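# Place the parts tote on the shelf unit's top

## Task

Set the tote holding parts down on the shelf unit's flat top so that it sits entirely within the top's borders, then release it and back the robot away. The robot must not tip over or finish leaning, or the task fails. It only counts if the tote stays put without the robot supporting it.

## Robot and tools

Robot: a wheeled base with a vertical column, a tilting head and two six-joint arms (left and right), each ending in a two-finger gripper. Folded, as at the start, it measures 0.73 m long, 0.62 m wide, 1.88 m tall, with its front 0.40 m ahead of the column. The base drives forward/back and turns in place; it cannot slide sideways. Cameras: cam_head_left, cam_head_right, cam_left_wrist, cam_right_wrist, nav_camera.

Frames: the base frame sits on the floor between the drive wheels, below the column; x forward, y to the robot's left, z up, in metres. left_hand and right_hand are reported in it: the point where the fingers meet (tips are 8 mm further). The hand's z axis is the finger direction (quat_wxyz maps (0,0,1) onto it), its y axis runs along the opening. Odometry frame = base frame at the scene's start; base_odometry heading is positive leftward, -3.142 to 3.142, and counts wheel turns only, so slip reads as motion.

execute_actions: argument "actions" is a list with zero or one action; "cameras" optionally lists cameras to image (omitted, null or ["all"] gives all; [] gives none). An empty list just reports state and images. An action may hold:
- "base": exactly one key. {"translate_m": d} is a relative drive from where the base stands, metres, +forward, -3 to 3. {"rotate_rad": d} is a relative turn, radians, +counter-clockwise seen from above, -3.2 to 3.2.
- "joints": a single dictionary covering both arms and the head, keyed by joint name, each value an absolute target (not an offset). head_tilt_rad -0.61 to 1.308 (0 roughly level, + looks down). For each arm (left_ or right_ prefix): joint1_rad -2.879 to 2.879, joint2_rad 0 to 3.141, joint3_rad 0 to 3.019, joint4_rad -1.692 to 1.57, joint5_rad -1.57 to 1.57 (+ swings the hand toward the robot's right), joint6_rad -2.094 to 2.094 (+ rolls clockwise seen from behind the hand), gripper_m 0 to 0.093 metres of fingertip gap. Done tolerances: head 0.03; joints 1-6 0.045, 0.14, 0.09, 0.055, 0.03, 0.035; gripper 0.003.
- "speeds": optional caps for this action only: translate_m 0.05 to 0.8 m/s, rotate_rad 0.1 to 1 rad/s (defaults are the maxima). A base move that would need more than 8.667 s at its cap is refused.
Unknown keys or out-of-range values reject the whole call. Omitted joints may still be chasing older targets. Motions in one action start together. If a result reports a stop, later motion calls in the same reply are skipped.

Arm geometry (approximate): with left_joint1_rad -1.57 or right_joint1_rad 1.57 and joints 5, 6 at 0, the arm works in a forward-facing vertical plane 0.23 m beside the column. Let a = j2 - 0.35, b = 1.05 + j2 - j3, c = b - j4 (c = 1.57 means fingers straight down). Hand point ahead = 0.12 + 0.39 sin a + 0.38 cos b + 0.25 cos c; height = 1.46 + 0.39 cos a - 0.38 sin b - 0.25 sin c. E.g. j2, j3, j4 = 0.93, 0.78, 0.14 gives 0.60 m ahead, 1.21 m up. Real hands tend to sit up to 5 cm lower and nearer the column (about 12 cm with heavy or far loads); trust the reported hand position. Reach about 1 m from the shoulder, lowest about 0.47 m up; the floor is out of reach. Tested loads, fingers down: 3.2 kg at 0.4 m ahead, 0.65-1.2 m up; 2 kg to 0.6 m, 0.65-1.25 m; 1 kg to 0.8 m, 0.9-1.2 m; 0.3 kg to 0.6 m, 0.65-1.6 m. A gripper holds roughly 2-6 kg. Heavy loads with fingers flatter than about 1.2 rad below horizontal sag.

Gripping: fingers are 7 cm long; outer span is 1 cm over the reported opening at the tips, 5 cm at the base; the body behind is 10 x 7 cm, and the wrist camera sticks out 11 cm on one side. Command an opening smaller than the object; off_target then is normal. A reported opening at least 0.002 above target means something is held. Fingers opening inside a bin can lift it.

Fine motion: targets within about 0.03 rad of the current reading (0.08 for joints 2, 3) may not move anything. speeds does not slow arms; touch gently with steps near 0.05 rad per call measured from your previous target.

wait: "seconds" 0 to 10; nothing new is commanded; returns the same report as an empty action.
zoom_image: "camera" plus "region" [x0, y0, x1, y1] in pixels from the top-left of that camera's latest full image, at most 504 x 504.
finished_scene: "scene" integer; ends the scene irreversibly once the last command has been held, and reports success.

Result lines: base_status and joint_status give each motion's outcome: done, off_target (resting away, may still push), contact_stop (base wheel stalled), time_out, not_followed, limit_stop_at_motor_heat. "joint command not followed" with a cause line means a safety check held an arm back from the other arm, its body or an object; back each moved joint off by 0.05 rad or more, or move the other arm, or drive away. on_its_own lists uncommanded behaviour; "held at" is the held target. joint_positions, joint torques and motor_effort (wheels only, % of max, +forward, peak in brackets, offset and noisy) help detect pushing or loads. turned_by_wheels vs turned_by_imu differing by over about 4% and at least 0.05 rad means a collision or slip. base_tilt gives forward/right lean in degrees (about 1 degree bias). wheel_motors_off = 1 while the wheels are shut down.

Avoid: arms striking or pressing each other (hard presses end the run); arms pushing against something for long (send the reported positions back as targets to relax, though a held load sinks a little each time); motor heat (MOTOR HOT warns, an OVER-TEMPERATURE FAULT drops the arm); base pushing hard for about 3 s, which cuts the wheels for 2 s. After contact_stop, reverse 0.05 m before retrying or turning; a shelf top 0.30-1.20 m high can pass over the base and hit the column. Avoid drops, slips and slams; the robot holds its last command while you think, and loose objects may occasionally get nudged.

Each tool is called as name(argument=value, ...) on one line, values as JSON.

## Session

execute_actions(actions=[])

Scene clock: 0.00 s.
Joint torques (N m, as the arm reports them, + toward a larger angle): no reading
base_odometry: x=+0.000 y=+0.000 heading=+0.000 (m, m, rad; odometry frame)
turned_by_wheels: +0.000 (rad since the last result)
turned_by_imu: +0.000 (rad since the last result)
base_tilt: forward=+0.4 right=-0.5 (deg)
base_status: not commanded
joint_positions: head_tilt_rad=+0.860 left_joint1_rad=-1.561 left_joint2_rad=+0.900 left_joint3_rad=+0.423 left_joint4_rad=-0.942 left_joint5_rad=+0.011 left_joint6_rad=+0.001 left_gripper_m=+0.094 right_joint1_rad=+1.572 right_joint2_rad=+0.915 right_joint3_rad=+0.393 right_joint4_rad=-0.925 right_joint5_rad=+0.016 right_joint6_rad=+0.065 right_gripper_m=+0.095
joint_status: not commanded
wheel_motors_off: 0
motor_effort: left_wheel=+4 right_wheel=+1 (%)
left_hand: x=+0.1524 y=+0.2246 z=+1.2483 quat_wxyz=(+0.433, +0.006, -0.902, +0.003) (m; base frame)
right_hand: x=+0.1360 y=-0.2280 z=+1.2502 quat_wxyz=(+0.445, -0.025, -0.895, +0.021) (m; base frame)
pictures: cam_head_left, cam_head_right, cam_left_wrist, cam_right_wrist, nav_camera
Images, in order (width x height): cam_head_left 896x504, cam_head_right 896x504, cam_left_wrist 616x616, cam_right_wrist 616x616, nav_camera 896x504.

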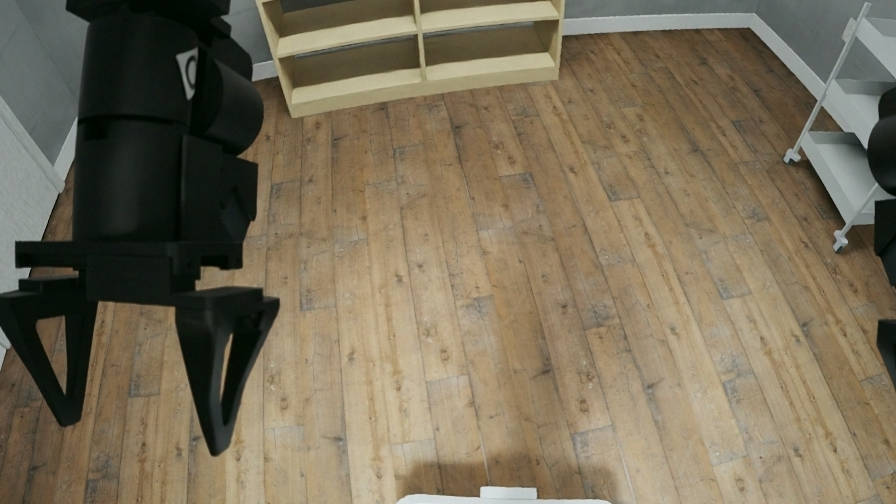

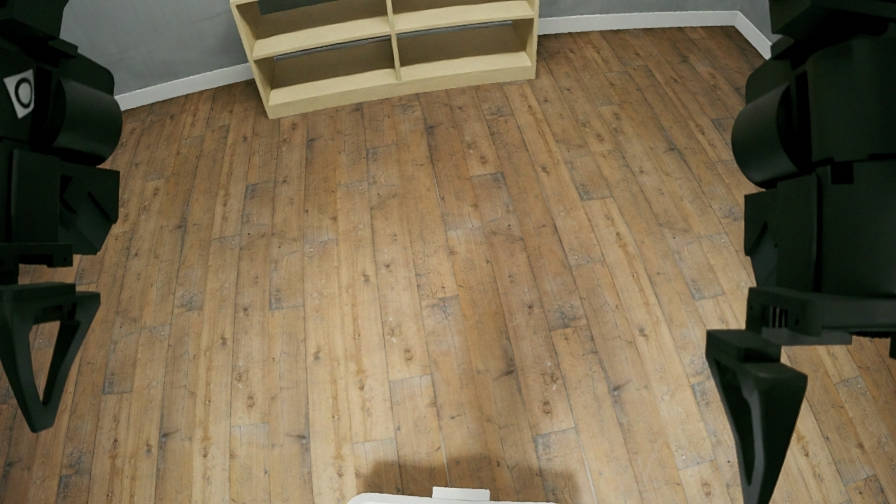

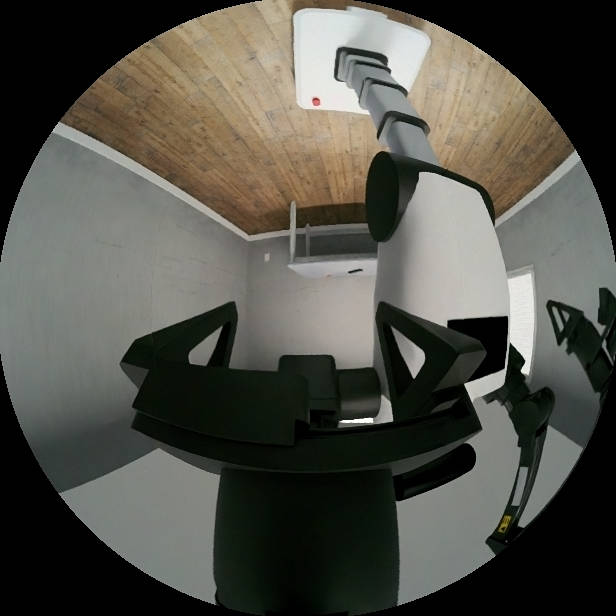

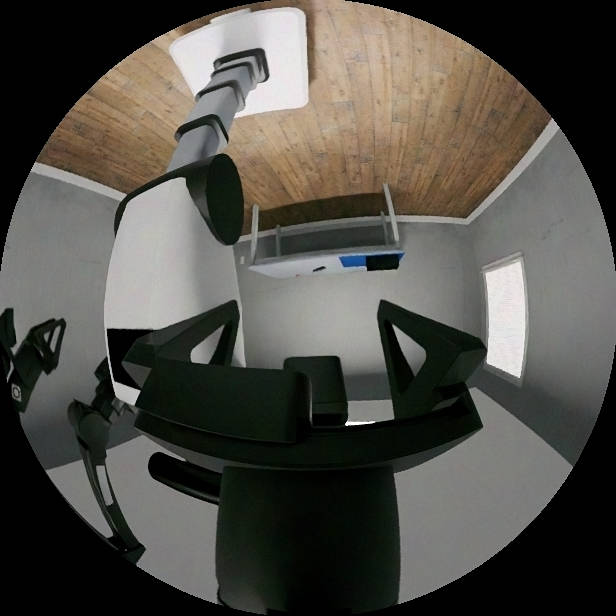

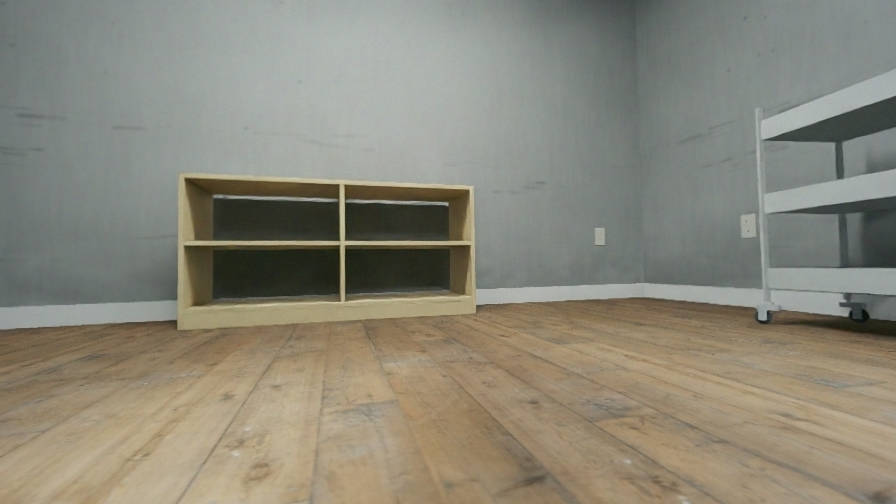

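execute_actions(actions=[{"base":{"rotate_rad":-2.6},"joints":{"head_tilt_rad":0.6,"left_joint1_rad":-1.65,"right_joint1_rad":1.69,"left_joint2_rad":1.6,"right_joint2_rad":1.6,"left_joint3_rad":1.45,"right_joint3_rad":1.45,"left_joint4_rad":-0.37,"right_joint4_rad":-0.37,"left_joint5_rad":-0.03,"right_joint5_rad":0.03,"left_joint6_rad":-0.09,"right_joint6_rad":0.02}}], cameras=["cam_head_left","cam_head_right","nav_camera"])

Scene clock: 9.33 s.
Joint torques (N m, as the arm reports them, + toward a larger angle): left_arm=[ -0.73 -19.02   2.73   0.94  -0.14  -0.04] | right_arm=[  1.74 -19.17   2.9    0.09   0.01  -0.1 ]
base_odometry: x=+0.000 y=+0.000 heading=-2.599 (m, m, rad; odometry frame)
turned_by_wheels: -2.599 (rad since the last result)
turned_by_imu: -2.568 (rad since the last result)
base_tilt: forward=+0.4 right=-0.4 (deg)
base_status: done
joint_positions: head_tilt_rad=+0.617 left_joint1_rad=-1.653 left_joint2_rad=+1.594 left_joint3_rad=+1.457 left_joint4_rad=-0.376 left_joint5_rad=-0.029 left_joint6_rad=-0.080 left_gripper_m=+0.094 right_joint1_rad=+1.687 right_joint2_rad=+1.595 right_joint3_rad=+1.453 right_joint4_rad=-0.368 right_joint5_rad=+0.028 right_joint6_rad=+0.026 right_gripper_m=+0.095
joint_status: all done
wheel_motors_off: 0
motor_effort: left_wheel=+9(65) right_wheel=-7(47) (%)
left_hand: x=+0.6343 y=+0.1727 z=+0.9803 quat_wxyz=(-0.005, +0.020, -1.000, +0.022) (m; base frame)
right_hand: x=+0.6327 y=-0.1497 z=+0.9814 quat_wxyz=(-0.007, +0.016, -0.999, -0.037) (m; base frame)
pictures: cam_head_left, cam_head_right, nav_camera
Images, in order (width x height): cam_head_left 896x504, cam_head_right 896x504, nav_camera 896x504.

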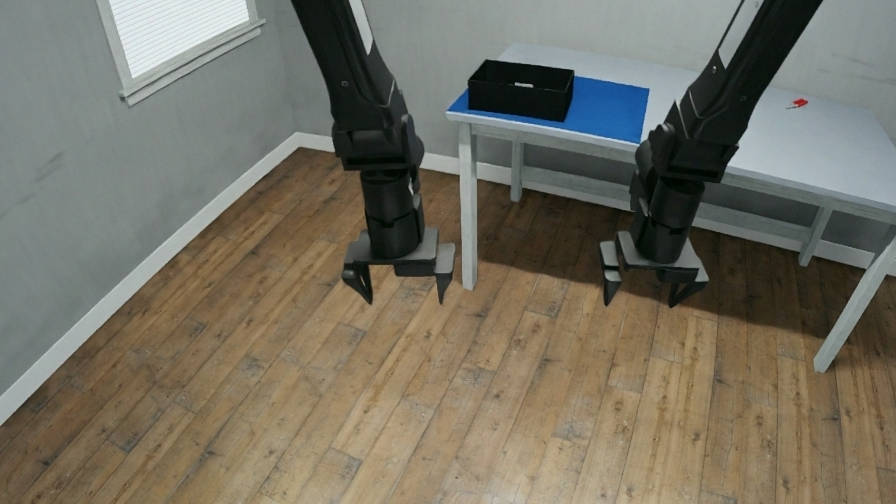

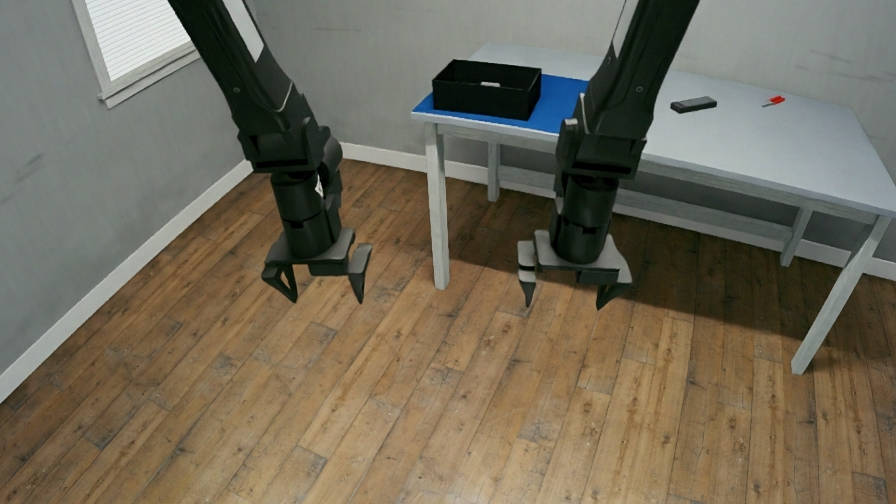

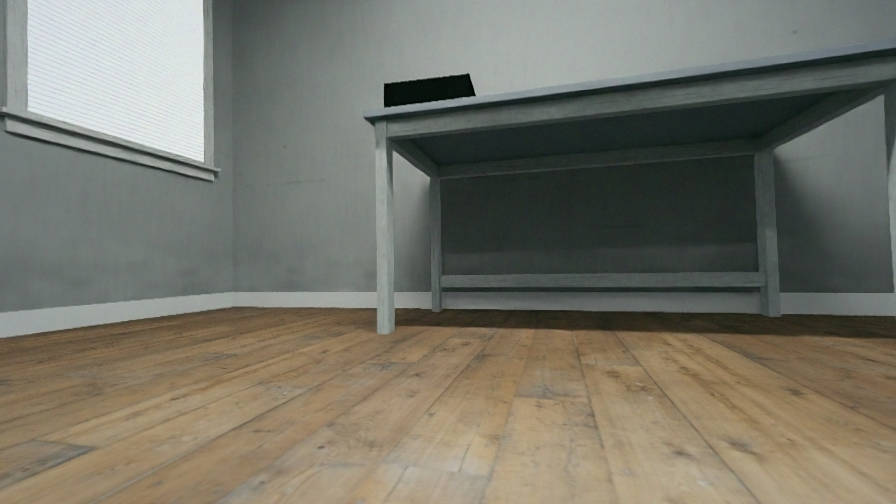

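execute_actions(actions=[{"base":{"rotate_rad":0.27}}], cameras=[])

execute_actions(actions=[{"base":{"translate_m":0.87}}], cameras=[])

execute_actions(actions=[{"base":{"rotate_rad":-0.6},"joints":{"head_tilt_rad":0.9}}])

Scene clock: 17.97 s.
Joint torques (N m, as the arm reports them, + toward a larger angle): left_arm=[ -1.19 -18.9    2.66   0.91  -0.15  -0.04] | right_arm=[  1.02 -19.43   3.04   0.11   0.01  -0.1 ]
base_odometry: x=+0.000 y=+0.000 heading=-2.330 (m, m, rad; odometry frame)
turned_by_wheels: +0.269 (rad since the last result)
turned_by_imu: +0.265 (rad since the last result)
base_tilt: forward=+0.4 right=-0.4 (deg)
base_status: done
joint_positions: head_tilt_rad=+0.617 left_joint1_rad=-1.646 left_joint2_rad=+1.594 left_joint3_rad=+1.457 left_joint4_rad=-0.376 left_joint5_rad=-0.029 left_joint6_rad=-0.080 left_gripper_m=+0.094 right_joint1_rad=+1.692 right_joint2_rad=+1.595 right_joint3_rad=+1.453 right_joint4_rad=-0.368 right_joint5_rad=+0.028 right_joint6_rad=+0.026 right_gripper_m=+0.095
joint_status: not commanded
wheel_motors_off: 0
motor_effort: left_wheel=-8(35) right_wheel=+6(29) (%)
left_hand: x=+0.6345 y=+0.1774 z=+0.9800 quat_wxyz=(-0.005, +0.021, -1.000, +0.019) (m; base frame)
right_hand: x=+0.6325 y=-0.1468 z=+0.9817 quat_wxyz=(-0.007, +0.017, -0.999, -0.039) (m; base frame)
pictures: none
No camera images: the call's "cameras" was empty. Leave "cameras" out to get every camera's image.

Scene clock: 21.07 s.
Joint torques (N m, as the arm reports them, + toward a larger angle): left_arm=[ -1.16 -18.69   3.1    0.88  -0.14  -0.04] | right_arm=[  0.99 -19.66   3.21   0.08   0.    -0.1 ]
base_odometry: x=-0.599 y=-0.631 heading=-2.330 (m, m, rad; odometry frame)
turned_by_wheels: -0.001 (rad since the last result)
turned_by_imu: -0.006 (rad since the last result)
base_tilt: forward=+0.4 right=-0.4 (deg)
base_status: done
joint_positions: head_tilt_rad=+0.616 left_joint1_rad=-1.646 left_joint2_rad=+1.594 left_joint3_rad=+1.451 left_joint4_rad=-0.376 left_joint5_rad=-0.029 left_joint6_rad=-0.080 left_gripper_m=+0.094 right_joint1_rad=+1.692 right_joint2_rad=+1.595 right_joint3_rad=+1.449 right_joint4_rad=-0.368 right_joint5_rad=+0.028 right_joint6_rad=+0.026 right_gripper_m=+0.095
joint_status: not commanded
wheel_motors_off: 0
motor_effort: left_wheel=-2(59) right_wheel=+1(70) (%)
left_hand: x=+0.6306 y=+0.1775 z=+0.9791 quat_wxyz=(-0.001, +0.021, -1.000, +0.018) (m; base frame)
right_hand: x=+0.6298 y=-0.1469 z=+0.9810 quat_wxyz=(-0.005, +0.017, -0.999, -0.039) (m; base frame)
pictures: none
No camera images: the call's "cameras" was empty. Leave "cameras" out to get every camera's image.

Scene clock: 23.17 s.
Joint torques (N m, as the arm reports them, + toward a larger angle): left_arm=[ -0.75 -18.85   3.06   0.91  -0.14  -0.05] | right_arm=[  1.33 -20.31   3.43   0.12   0.    -0.1 ]
base_odometry: x=-0.599 y=-0.631 heading=-2.929 (m, m, rad; odometry frame)
turned_by_wheels: -0.599 (rad since the last result)
turned_by_imu: -0.591 (rad since the last result)
base_tilt: forward=+0.4 right=-0.4 (deg)
base_status: done
joint_positions: head_tilt_rad=+0.901 left_joint1_rad=-1.653 left_joint2_rad=+1.594 left_joint3_rad=+1.451 left_joint4_rad=-0.376 left_joint5_rad=-0.029 left_joint6_rad=-0.080 left_gripper_m=+0.094 right_joint1_rad=+1.688 right_joint2_rad=+1.595 right_joint3_rad=+1.449 right_joint4_rad=-0.368 right_joint5_rad=+0.028 right_joint6_rad=+0.026 right_gripper_m=+0.095
joint_status: all done
wheel_motors_off: 0
motor_effort: left_wheel=+8(44) right_wheel=-6(55) (%)
left_hand: x=+0.6304 y=+0.1731 z=+0.9793 quat_wxyz=(-0.001, +0.020, -1.000, +0.021) (m; base frame)
right_hand: x=+0.6299 y=-0.1495 z=+0.9808 quat_wxyz=(-0.005, +0.016, -0.999, -0.037) (m; base frame)
pictures: cam_head_left, cam_head_right, cam_left_wrist, cam_right_wrist, nav_camera
Images, in order (width x height): cam_head_left 896x504, cam_head_right 896x504, cam_left_wrist 616x616, cam_right_wrist 616x616, nav_camera 896x504.

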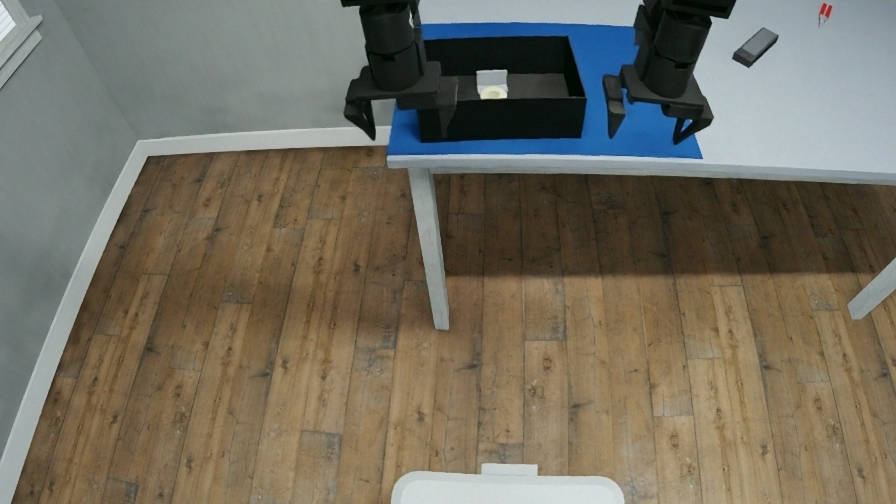

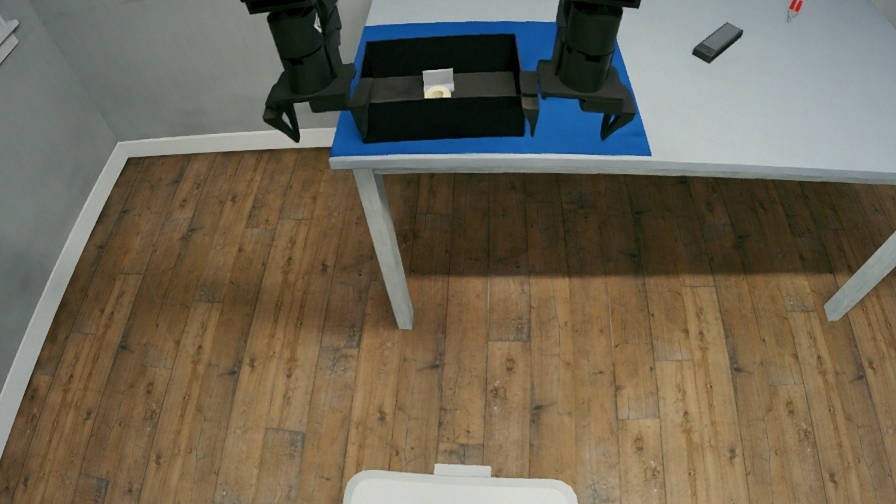

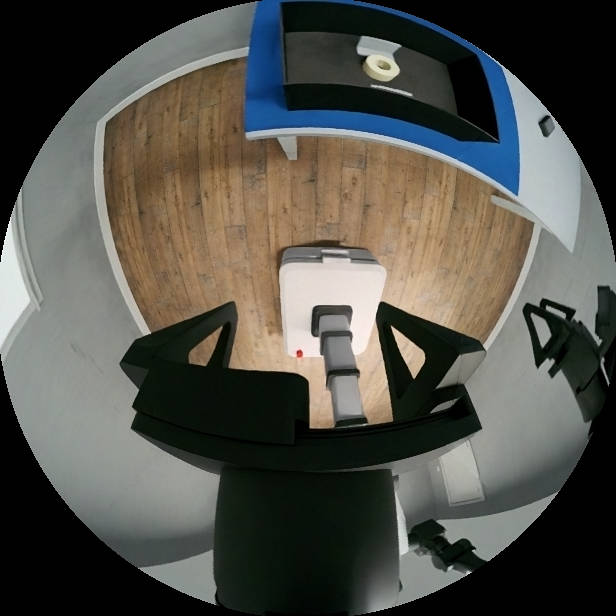

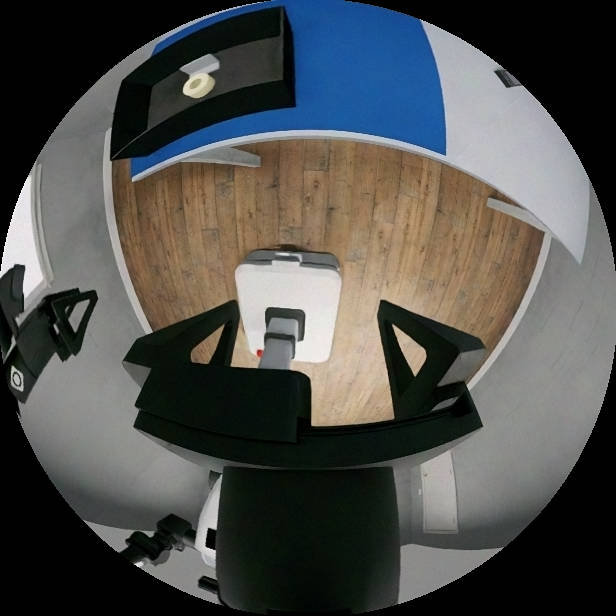

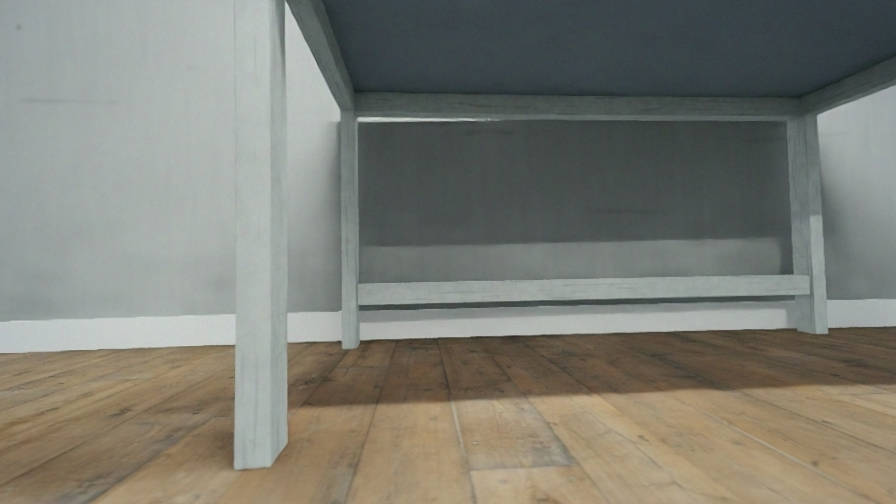

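execute_actions(actions=[{"base":{"rotate_rad":0.035},"joints":{"left_joint2_rad":1.8,"right_joint2_rad":1.8,"left_joint3_rad":1.65,"right_joint3_rad":1.65,"right_joint1_rad":1.7}}], cameras=[])

execute_actions(actions=[{"base":{"translate_m":0.285}}], cameras=["cam_head_left","cam_left_wrist","cam_right_wrist"])

Scene clock: 30.40 s.
Joint torques (N m, as the arm reports them, + toward a larger angle): left_arm=[ -1.37 -20.56   3.97   0.81  -0.14  -0.05] | right_arm=[  1.73 -20.55   3.73   0.13  -0.01  -0.11]
base_odometry: x=-0.599 y=-0.631 heading=-2.895 (m, m, rad; odometry frame)
turned_by_wheels: +0.035 (rad since the last result)
turned_by_imu: +0.034 (rad since the last result)
base_tilt: forward=+0.4 right=-0.4 (deg)
base_status: done
joint_positions: head_tilt_rad=+0.901 left_joint1_rad=-1.648 left_joint2_rad=+1.811 left_joint3_rad=+1.636 left_joint4_rad=-0.376 left_joint5_rad=-0.029 left_joint6_rad=-0.080 left_gripper_m=+0.094 right_joint1_rad=+1.701 right_joint2_rad=+1.808 right_joint3_rad=+1.639 right_joint4_rad=-0.368 right_joint5_rad=+0.028 right_joint6_rad=+0.026 right_gripper_m=+0.095
joint_status: all done
wheel_motors_off: 0
motor_effort: left_wheel=-5(10) right_wheel=+5(17) (%)
left_hand: x=+0.6292 y=+0.1706 z=+0.8940 quat_wxyz=(+0.014, +0.020, -1.000, +0.018) (m; base frame)
right_hand: x=+0.6327 y=-0.1308 z=+0.8992 quat_wxyz=(+0.007, +0.020, -0.999, -0.042) (m; base frame)
pictures: none
No camera images: the call's "cameras" was empty. Leave "cameras" out to get every camera's image.

Scene clock: 32.47 s.
Joint torques (N m, as the arm reports them, + toward a larger angle): left_arm=[ -1.31 -20.45   3.72   0.86  -0.14  -0.05] | right_arm=[  1.64 -20.93   3.51   0.07  -0.01  -0.1 ]
base_odometry: x=-0.875 y=-0.701 heading=-2.897 (m, m, rad; odometry frame)
turned_by_wheels: -0.002 (rad since the last result)
turned_by_imu: -0.004 (rad since the last result)
base_tilt: forward=+0.4 right=-0.4 (deg)
base_status: done
joint_positions: head_tilt_rad=+0.902 left_joint1_rad=-1.648 left_joint2_rad=+1.809 left_joint3_rad=+1.640 left_joint4_rad=-0.376 left_joint5_rad=-0.029 left_joint6_rad=-0.080 left_gripper_m=+0.094 right_joint1_rad=+1.701 right_joint2_rad=+1.807 right_joint3_rad=+1.642 right_joint4_rad=-0.369 right_joint5_rad=+0.028 right_joint6_rad=+0.026 right_gripper_m=+0.095
joint_status: not commanded
wheel_motors_off: 0
motor_effort: left_wheel=+1(67) right_wheel=+2(65) (%)
left_hand: x=+0.6328 y=+0.1705 z=+0.8955 quat_wxyz=(+0.011, +0.020, -1.000, +0.018) (m; base frame)
right_hand: x=+0.6351 y=-0.1308 z=+0.9001 quat_wxyz=(+0.005, +0.020, -0.999, -0.042) (m; base frame)
pictures: cam_head_left, cam_left_wrist, cam_right_wrist
Images, in order (width x height): cam_head_left 896x504, cam_left_wrist 616x616, cam_right_wrist 616x616.

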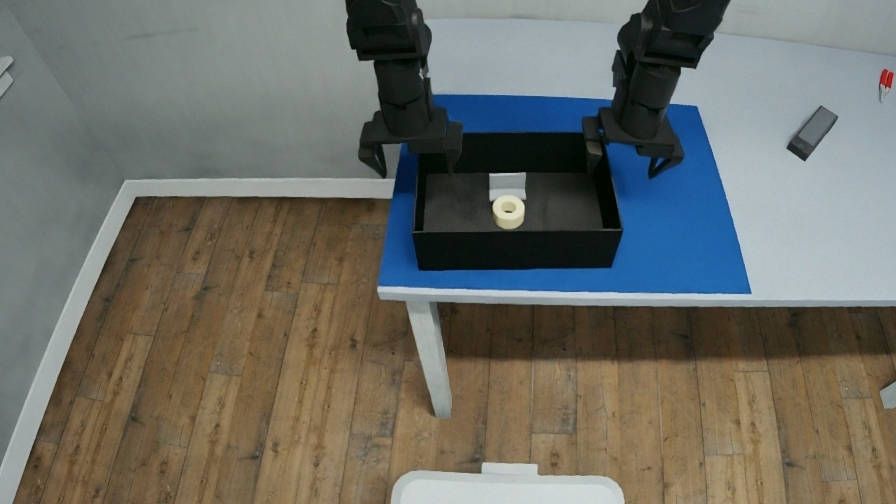

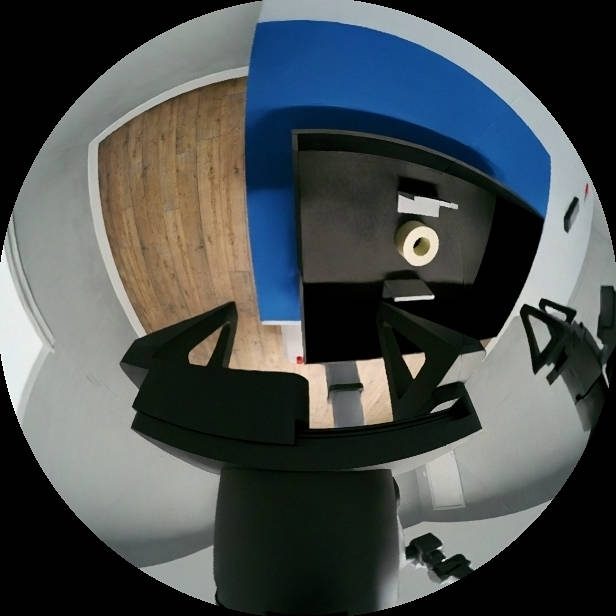

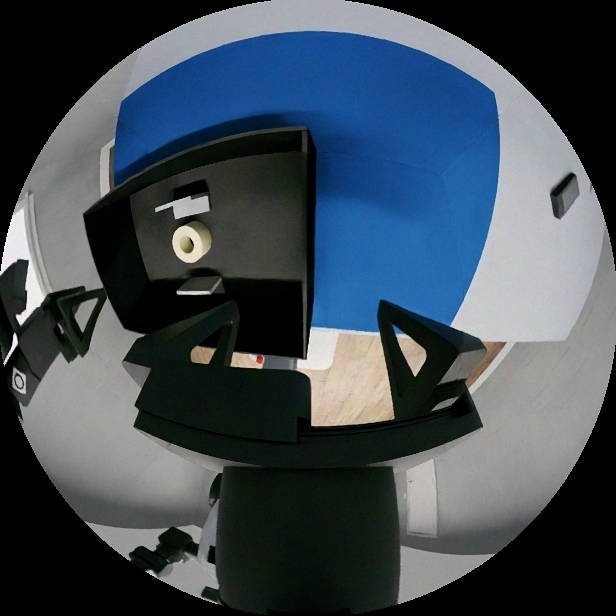

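execute_actions(actions=[{"base":{"translate_m":0.02},"joints":{"left_joint1_rad":-1.635,"left_joint2_rad":2.0,"right_joint2_rad":2.0,"left_joint3_rad":1.86,"right_joint3_rad":1.86}}], cameras=["cam_left_wrist","cam_right_wrist"])

execute_actions(actions=[{"joints":{"left_gripper_m":0,"right_gripper_m":0}}], cameras=[])

execute_actions(actions=[{"joints":{"left_joint2_rad":1.85,"right_joint2_rad":1.85,"left_joint3_rad":1.71,"right_joint3_rad":1.71}}], cameras=["cam_head_left"])

execute_actions(actions=[{"base":{"translate_m":-0.45},"joints":{"head_tilt_rad":0.5},"speeds":{"translate_m":0.5}}], cameras=[])

execute_actions(actions=[{"base":{"rotate_rad":-3.0},"speeds":{"rotate_rad":0.7}}], cameras=["cam_head_left","nav_camera"])

Scene clock: 41.13 s.
Joint torques (N m, as the arm reports them, + toward a larger angle): left_arm=[ -0.59 -20.25   3.93   0.88  -0.15  -0.05] | right_arm=[  2.01 -20.67   3.85   0.09  -0.01  -0.1 ]
base_odometry: x=-0.895 y=-0.705 heading=-2.897 (m, m, rad; odometry frame)
turned_by_wheels: -0.001 (rad since the last result)
turned_by_imu: -0.002 (rad since the last result)
base_tilt: forward=+0.4 right=-0.4 (deg)
base_status: done
joint_positions: head_tilt_rad=+0.902 left_joint1_rad=-1.642 left_joint2_rad=+2.002 left_joint3_rad=+1.848 left_joint4_rad=-0.376 left_joint5_rad=-0.029 left_joint6_rad=-0.080 left_gripper_m=+0.094 right_joint1_rad=+1.701 right_joint2_rad=+2.002 right_joint3_rad=+1.849 right_joint4_rad=-0.369 right_joint5_rad=+0.028 right_joint6_rad=+0.026 right_gripper_m=+0.095
joint_status: all done
wheel_motors_off: 0
motor_effort: left_wheel=-1(46) right_wheel=+1(38) (%)
left_hand: x=+0.6429 y=+0.1700 z=+0.8233 quat_wxyz=(+0.004, +0.022, -1.000, +0.016) (m; base frame)
right_hand: x=+0.6429 y=-0.1220 z=+0.8273 quat_wxyz=(-0.001, +0.020, -0.999, -0.042) (m; base frame)
pictures: cam_left_wrist, cam_right_wrist
Images, in order (width x height): cam_left_wrist 616x616, cam_right_wrist 616x616.

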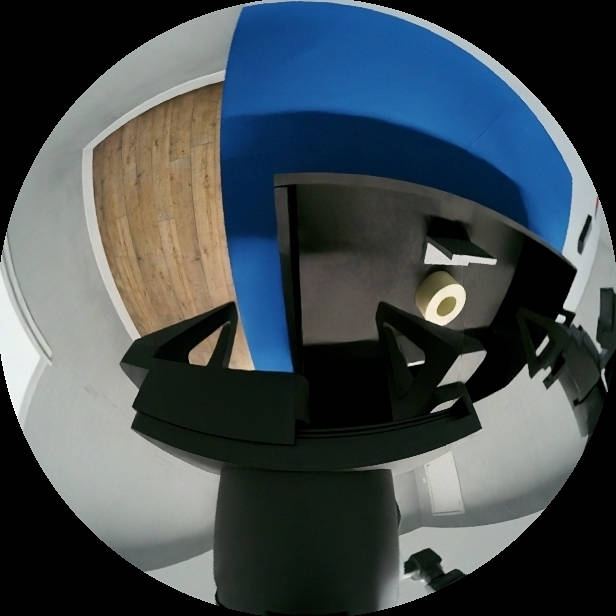

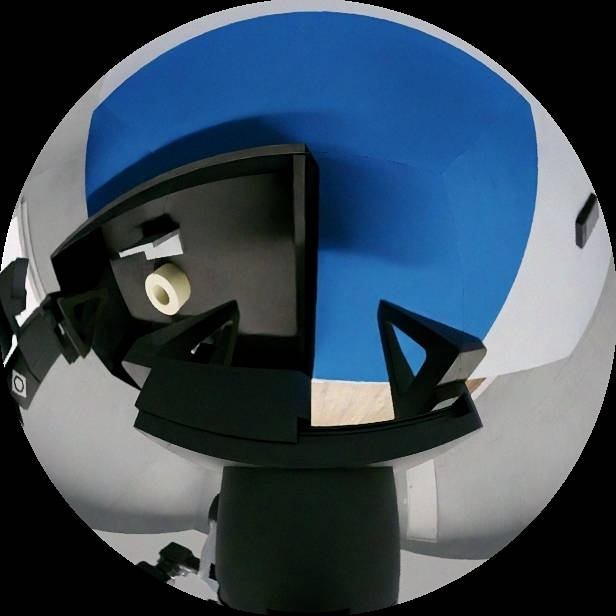

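Scene clock: 41.90 s.
Joint torques (N m, as the arm reports them, + toward a larger angle): left_arm=[ -0.9  -20.3    3.93   0.89   0.06   0.15] | right_arm=[  1.85 -20.96   3.86   0.1   -0.97  -0.14]
base_odometry: x=-0.895 y=-0.705 heading=-2.897 (m, m, rad; odometry frame)
turned_by_wheels: +0.000 (rad since the last result)
turned_by_imu: +0.000 (rad since the last result)
base_tilt: forward=+0.4 right=-0.4 (deg)
base_status: not commanded
joint_positions: head_tilt_rad=+0.902 left_joint1_rad=-1.638 left_joint2_rad=+2.002 left_joint3_rad=+1.848 left_joint4_rad=-0.376 left_joint5_rad=-0.034 left_joint6_rad=-0.098 left_gripper_m=+0.002 right_joint1_rad=+1.705 right_joint2_rad=+2.002 right_joint3_rad=+1.849 right_joint4_rad=-0.369 right_joint5_rad=+0.056 right_joint6_rad=+0.031 right_gripper_m=+0.003
joint_status: right_gripper_m off_target (ended at +0.003, target +0.000); the others done
wheel_motors_off: 0
motor_effort: left_wheel=+0(0) right_wheel=-1(1) (%)
left_hand: x=+0.6431 y=+0.1744 z=+0.8230 quat_wxyz=(+0.003, +0.032, -0.999, +0.012) (m; base frame)
right_hand: x=+0.6430 y=-0.1240 z=+0.8273 quat_wxyz=(-0.002, +0.018, -0.999, -0.030) (m; base frame)
pictures: none
No camera images: the call's "cameras" was empty. Leave "cameras" out to get every camera's image.

Scene clock: 42.83 s.
Joint torques (N m, as the arm reports them, + toward a larger angle): left_arm=[ -0.07 -21.42   3.63   0.85   0.28   0.2 ] | right_arm=[  1.35 -22.81   3.69   0.01  -0.87  -0.23]
base_odometry: x=-0.895 y=-0.705 heading=-2.897 (m, m, rad; odometry frame)
turned_by_wheels: +0.000 (rad since the last result)
turned_by_imu: +0.000 (rad since the last result)
base_tilt: forward=+0.4 right=-0.4 (deg)
base_status: not commanded
joint_positions: head_tilt_rad=+0.902 left_joint1_rad=-1.649 left_joint2_rad=+1.868 left_joint3_rad=+1.701 left_joint4_rad=-0.376 left_joint5_rad=-0.039 left_joint6_rad=-0.102 left_gripper_m=+0.002 right_joint1_rad=+1.705 right_joint2_rad=+1.873 right_joint3_rad=+1.700 right_joint4_rad=-0.366 right_joint5_rad=+0.054 right_joint6_rad=+0.040 right_gripper_m=+0.003
joint_status: all done
wheel_motors_off: 0
motor_effort: left_wheel=+0(5) right_wheel=+0(3) (%)
left_hand: x=+0.6356 y=+0.1701 z=+0.8729 quat_wxyz=(+0.010, +0.031, -0.999, +0.014) (m; base frame)
right_hand: x=+0.6329 y=-0.1290 z=+0.8739 quat_wxyz=(+0.007, +0.014, -0.999, -0.031) (m; base frame)
pictures: cam_head_left
Images, in order (width x height): cam_head_left 896x504.

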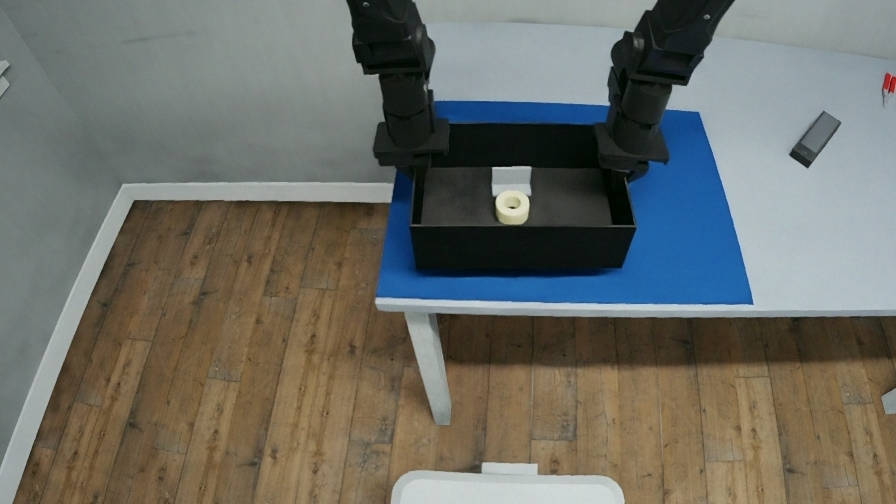

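Scene clock: 45.43 s.
Joint torques (N m, as the arm reports them, + toward a larger angle): left_arm=[ -0.17 -21.02   3.62   0.79   0.33   0.2 ] | right_arm=[  1.26 -22.65   3.6    0.03  -0.86  -0.23]
base_odometry: x=-0.458 y=-0.597 heading=-2.899 (m, m, rad; odometry frame)
turned_by_wheels: -0.002 (rad since the last result)
turned_by_imu: +0.000 (rad since the last result)
base_tilt: forward=+0.4 right=-0.4 (deg)
base_status: done
joint_positions: head_tilt_rad=+0.518 left_joint1_rad=-1.649 left_joint2_rad=+1.866 left_joint3_rad=+1.701 left_joint4_rad=-0.376 left_joint5_rad=-0.040 left_joint6_rad=-0.102 left_gripper_m=+0.002 right_joint1_rad=+1.706 right_joint2_rad=+1.872 right_joint3_rad=+1.701 right_joint4_rad=-0.365 right_joint5_rad=+0.054 right_joint6_rad=+0.039 right_gripper_m=+0.003
joint_status: all done
wheel_motors_off: 0
motor_effort: left_wheel=+1(39) right_wheel=+2(58) (%)
left_hand: x=+0.6367 y=+0.1700 z=+0.8739 quat_wxyz=(+0.009, +0.031, -0.999, +0.013) (m; base frame)
right_hand: x=+0.6342 y=-0.1287 z=+0.8745 quat_wxyz=(+0.006, +0.015, -0.999, -0.031) (m; base frame)
pictures: none
No camera images: the call's "cameras" was empty. Leave "cameras" out to get every camera's image.

Scene clock: 51.00 s.
Joint torques (N m, as the arm reports them, + toward a larger angle): left_arm=[  0.17 -21.2    3.59   0.85   0.48   0.22] | right_arm=[  1.38 -22.59   3.47  -0.04  -0.93  -0.2 ]
base_odometry: x=-0.458 y=-0.597 heading=+0.385 (m, m, rad; odometry frame)
turned_by_wheels: -2.999 (rad since the last result)
turned_by_imu: -2.965 (rad since the last result)
base_tilt: forward=+0.5 right=-0.3 (deg)
base_status: done
joint_positions: head_tilt_rad=+0.518 left_joint1_rad=-1.653 left_joint2_rad=+1.866 left_joint3_rad=+1.701 left_joint4_rad=-0.376 left_joint5_rad=-0.044 left_joint6_rad=-0.105 left_gripper_m=+0.002 right_joint1_rad=+1.703 right_joint2_rad=+1.872 right_joint3_rad=+1.701 right_joint4_rad=-0.365 right_joint5_rad=+0.056 right_joint6_rad=+0.037 right_gripper_m=+0.003
joint_status: not commanded
wheel_motors_off: 0
motor_effort: left_wheel=+6(66) right_wheel=-6(46) (%)
left_hand: x=+0.6366 y=+0.1676 z=+0.8741 quat_wxyz=(+0.009, +0.031, -0.999, +0.013) (m; base frame)
right_hand: x=+0.6343 y=-0.1308 z=+0.8743 quat_wxyz=(+0.006, +0.015, -0.999, -0.029) (m; base frame)
pictures: cam_head_left, nav_camera
Images, in order (width x height): cam_head_left 896x504, nav_camera 896x504.

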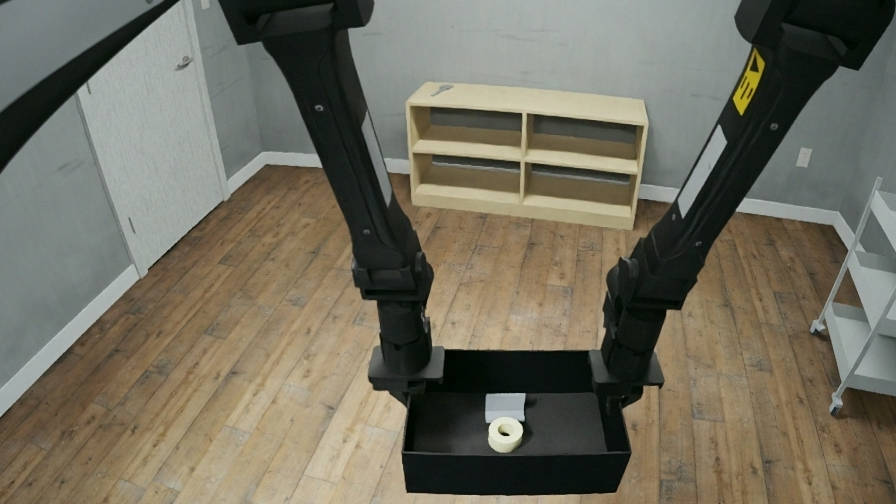

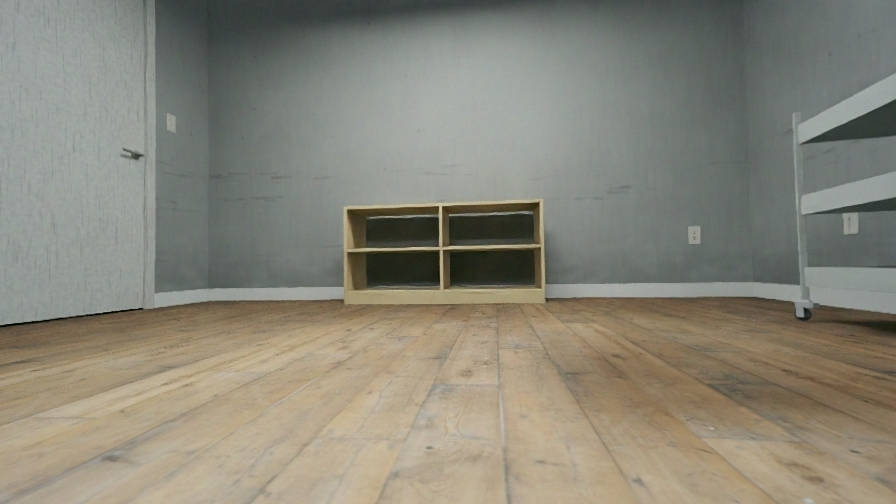

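execute_actions(actions=[{"base":{"translate_m":1.9},"joints":{"head_tilt_rad":0.9,"left_joint1_rad":-1.63,"right_joint1_rad":1.68,"left_joint2_rad":2.2,"right_joint2_rad":2.2,"left_joint3_rad":2.08,"right_joint3_rad":2.08},"speeds":{"translate_m":0.6}}], cameras=[])

execute_actions(actions=[{"base":{"rotate_rad":-0.21},"speeds":{"rotate_rad":0.5}}], cameras=["cam_head_left","nav_camera"])

Scene clock: 61.93 s.
Joint torques (N m, as the arm reports them, + toward a larger angle): left_arm=[ -0.47 -21.18   4.4    0.93   0.4    0.19] | right_arm=[  1.3  -21.55   4.03   0.08  -0.86  -0.13]
base_odometry: x=+1.303 y=+0.117 heading=+0.386 (m, m, rad; odometry frame)
turned_by_wheels: +0.000 (rad since the last result)
turned_by_imu: -0.011 (rad since the last result)
base_tilt: forward=+0.4 right=-0.4 (deg)
base_status: done
joint_positions: head_tilt_rad=+0.902 left_joint1_rad=-1.642 left_joint2_rad=+2.220 left_joint3_rad=+2.061 left_joint4_rad=-0.376 left_joint5_rad=-0.042 left_joint6_rad=-0.102 left_gripper_m=+0.002 right_joint1_rad=+1.688 right_joint2_rad=+2.225 right_joint3_rad=+2.064 right_joint4_rad=-0.369 right_joint5_rad=+0.054 right_joint6_rad=+0.028 right_gripper_m=+0.003
joint_status: all done
wheel_motors_off: 0
motor_effort: left_wheel=-1(69) right_wheel=+0(47) (%)
left_hand: x=+0.6236 y=+0.1678 z=+0.7404 quat_wxyz=(+0.006, +0.033, -0.999, +0.010) (m; base frame)
right_hand: x=+0.6221 y=-0.1301 z=+0.7412 quat_wxyz=(+0.003, +0.015, -1.000, -0.024) (m; base frame)
pictures: none
No camera images: the call's "cameras" was empty. Leave "cameras" out to get every camera's image.

Scene clock: 63.30 s.
Joint torques (N m, as the arm reports them, + toward a larger angle): left_arm=[  0.04 -20.83   4.39   0.86   0.5    0.23] | right_arm=[  1.98 -22.47   4.05   0.13  -0.64  -0.07]
base_odometry: x=+1.303 y=+0.117 heading=+0.177 (m, m, rad; odometry frame)
turned_by_wheels: -0.208 (rad since the last result)
turned_by_imu: -0.204 (rad since the last result)
base_tilt: forward=+0.4 right=-0.5 (deg)
base_status: done
joint_positions: head_tilt_rad=+0.902 left_joint1_rad=-1.648 left_joint2_rad=+2.220 left_joint3_rad=+2.061 left_joint4_rad=-0.376 left_joint5_rad=-0.044 left_joint6_rad=-0.105 left_gripper_m=+0.002 right_joint1_rad=+1.681 right_joint2_rad=+2.225 right_joint3_rad=+2.064 right_joint4_rad=-0.369 right_joint5_rad=+0.048 right_joint6_rad=+0.023 right_gripper_m=+0.003
joint_status: not commanded
wheel_motors_off: 0
motor_effort: left_wheel=+1(59) right_wheel=-2(60) (%)
left_hand: x=+0.6234 y=+0.1635 z=+0.7407 quat_wxyz=(+0.006, +0.033, -0.999, +0.011) (m; base frame)
right_hand: x=+0.6225 y=-0.1348 z=+0.7407 quat_wxyz=(+0.002, +0.016, -1.000, -0.024) (m; base frame)
pictures: cam_head_left, nav_camera
Images, in order (width x height): cam_head_left 896x504, nav_camera 896x504.

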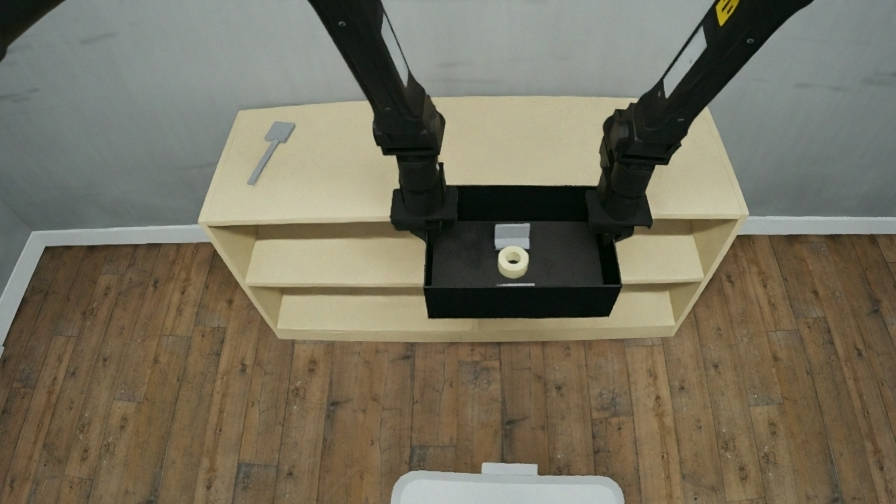

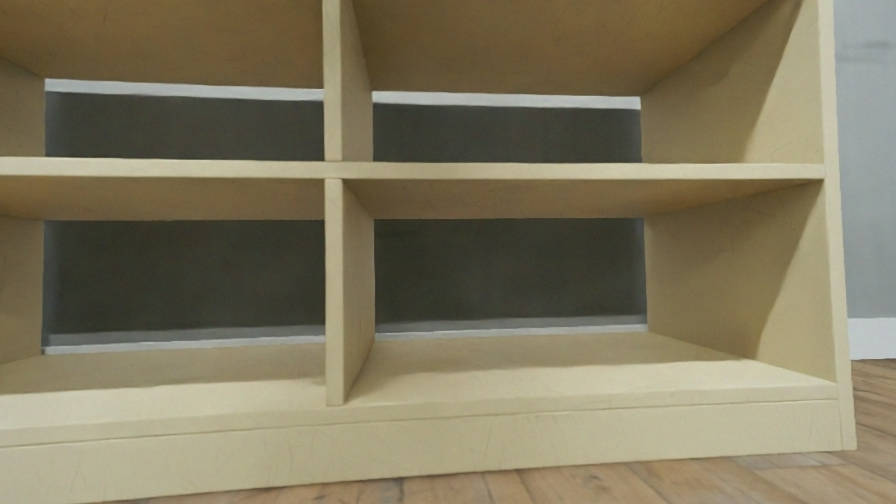

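execute_actions(actions=[{"base":{"translate_m":0.355},"speeds":{"translate_m":0.25}}], cameras=[])

execute_actions(actions=[{"joints":{"left_joint2_rad":2.38,"right_joint2_rad":2.38,"left_joint3_rad":2.31,"right_joint3_rad":2.31,"left_joint4_rad":-0.42,"right_joint4_rad":-0.42}}], cameras=[])

execute_actions(actions=[{"joints":{"left_joint2_rad":2.45,"right_joint2_rad":2.45,"left_joint3_rad":2.4,"right_joint3_rad":2.4}}], cameras=["cam_head_left","cam_left_wrist"])

Scene clock: 71.40 s.
Joint torques (N m, as the arm reports them, + toward a larger angle): left_arm=[ -0.18 -20.98   4.23   0.92   0.5    0.22] | right_arm=[  1.9  -22.1    4.14   0.    -0.65  -0.08]
base_odometry: x=+1.653 y=+0.179 heading=+0.177 (m, m, rad; odometry frame)
turned_by_wheels: -0.001 (rad since the last result)
turned_by_imu: -0.004 (rad since the last result)
base_tilt: forward=+0.4 right=-0.4 (deg)
base_status: done
joint_positions: head_tilt_rad=+0.902 left_joint1_rad=-1.647 left_joint2_rad=+2.220 left_joint3_rad=+2.063 left_joint4_rad=-0.376 left_joint5_rad=-0.044 left_joint6_rad=-0.105 left_gripper_m=+0.002 right_joint1_rad=+1.681 right_joint2_rad=+2.224 right_joint3_rad=+2.065 right_joint4_rad=-0.369 right_joint5_rad=+0.048 right_joint6_rad=+0.023 right_gripper_m=+0.003
joint_status: not commanded
wheel_motors_off: 0
motor_effort: left_wheel=+0(57) right_wheel=+0(55) (%)
left_hand: x=+0.6246 y=+0.1639 z=+0.7410 quat_wxyz=(+0.005, +0.033, -0.999, +0.011) (m; base frame)
right_hand: x=+0.6240 y=-0.1348 z=+0.7415 quat_wxyz=(+0.001, +0.016, -1.000, -0.024) (m; base frame)
pictures: none
No camera images: the call's "cameras" was empty. Leave "cameras" out to get every camera's image.

Scene clock: 72.50 s.
Joint torques (N m, as the arm reports them, + toward a larger angle): left_arm=[ -0.67 -20.15   5.63   0.27   0.44   0.17] | right_arm=[  1.98 -21.43   5.13  -0.19  -0.76  -0.08]
base_odometry: x=+1.653 y=+0.179 heading=+0.177 (m, m, rad; odometry frame)
turned_by_wheels: +0.000 (rad since the last result)
turned_by_imu: +0.000 (rad since the last result)
base_tilt: forward=+0.4 right=-0.4 (deg)
base_status: not commanded
joint_positions: head_tilt_rad=+0.902 left_joint1_rad=-1.640 left_joint2_rad=+2.398 left_joint3_rad=+2.279 left_joint4_rad=-0.413 left_joint5_rad=-0.043 left_joint6_rad=-0.100 left_gripper_m=+0.002 right_joint1_rad=+1.681 right_joint2_rad=+2.402 right_joint3_rad=+2.285 right_joint4_rad=-0.411 right_joint5_rad=+0.051 right_joint6_rad=+0.024 right_gripper_m=+0.003
joint_status: all done
wheel_motors_off: 0
motor_effort: left_wheel=-1(1) right_wheel=+0(1) (%)
left_hand: x=+0.6125 y=+0.1669 z=+0.6829 quat_wxyz=(+0.004, +0.032, -0.999, +0.008) (m; base frame)
right_hand: x=+0.6115 y=-0.1305 z=+0.6843 quat_wxyz=(+0.002, +0.016, -1.000, -0.022) (m; base frame)
pictures: none
No camera images: the call's "cameras" was empty. Leave "cameras" out to get every camera's image.

Scene clock: 73.13 s.
Joint torques (N m, as the arm reports them, + toward a larger angle): left_arm=[ -0.89 -18.5    5.98   0.38   0.4    0.13] | right_arm=[  2.09 -19.19   5.63  -0.02  -0.82  -0.08]
base_odometry: x=+1.653 y=+0.179 heading=+0.177 (m, m, rad; odometry frame)
turned_by_wheels: +0.000 (rad since the last result)
turned_by_imu: +0.000 (rad since the last result)
base_tilt: forward=+0.4 right=-0.4 (deg)
base_status: not commanded
joint_positions: head_tilt_rad=+0.902 left_joint1_rad=-1.638 left_joint2_rad=+2.443 left_joint3_rad=+2.368 left_joint4_rad=-0.414 left_joint5_rad=-0.042 left_joint6_rad=-0.096 left_gripper_m=+0.002 right_joint1_rad=+1.681 right_joint2_rad=+2.447 right_joint3_rad=+2.372 right_joint4_rad=-0.414 right_joint5_rad=+0.052 right_joint6_rad=+0.023 right_gripper_m=+0.003
joint_status: all done
wheel_motors_off: 0
motor_effort: left_wheel=+1(0) right_wheel=+0(1) (%)
left_hand: x=+0.6299 y=+0.1680 z=+0.6747 quat_wxyz=(-0.017, +0.032, -0.999, +0.009) (m; base frame)
right_hand: x=+0.6278 y=-0.1299 z=+0.6763 quat_wxyz=(-0.018, +0.014, -0.999, -0.022) (m; base frame)
pictures: cam_head_left, cam_left_wrist
Images, in order (width x height): cam_head_left 896x504, cam_left_wrist 616x616.

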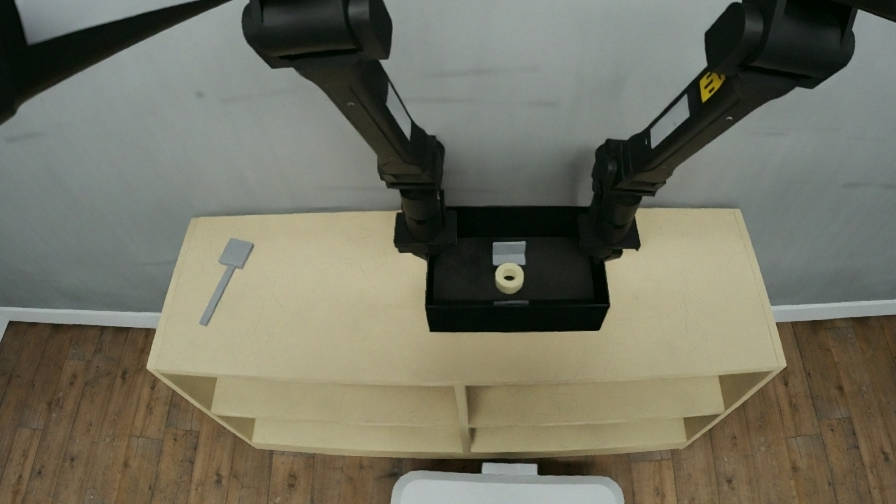

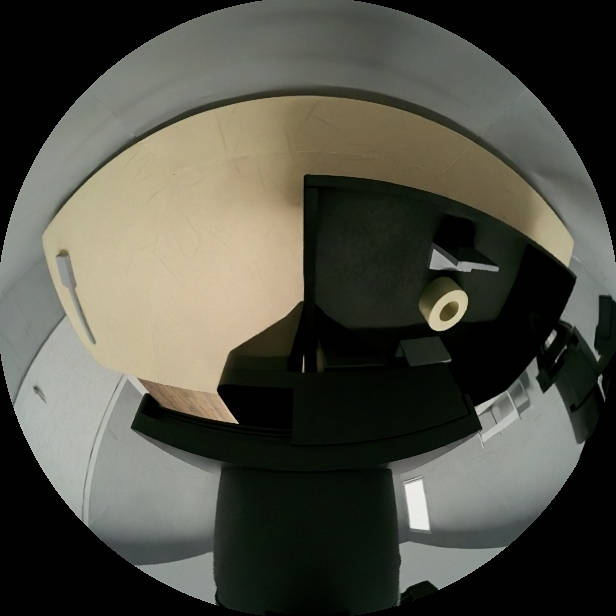

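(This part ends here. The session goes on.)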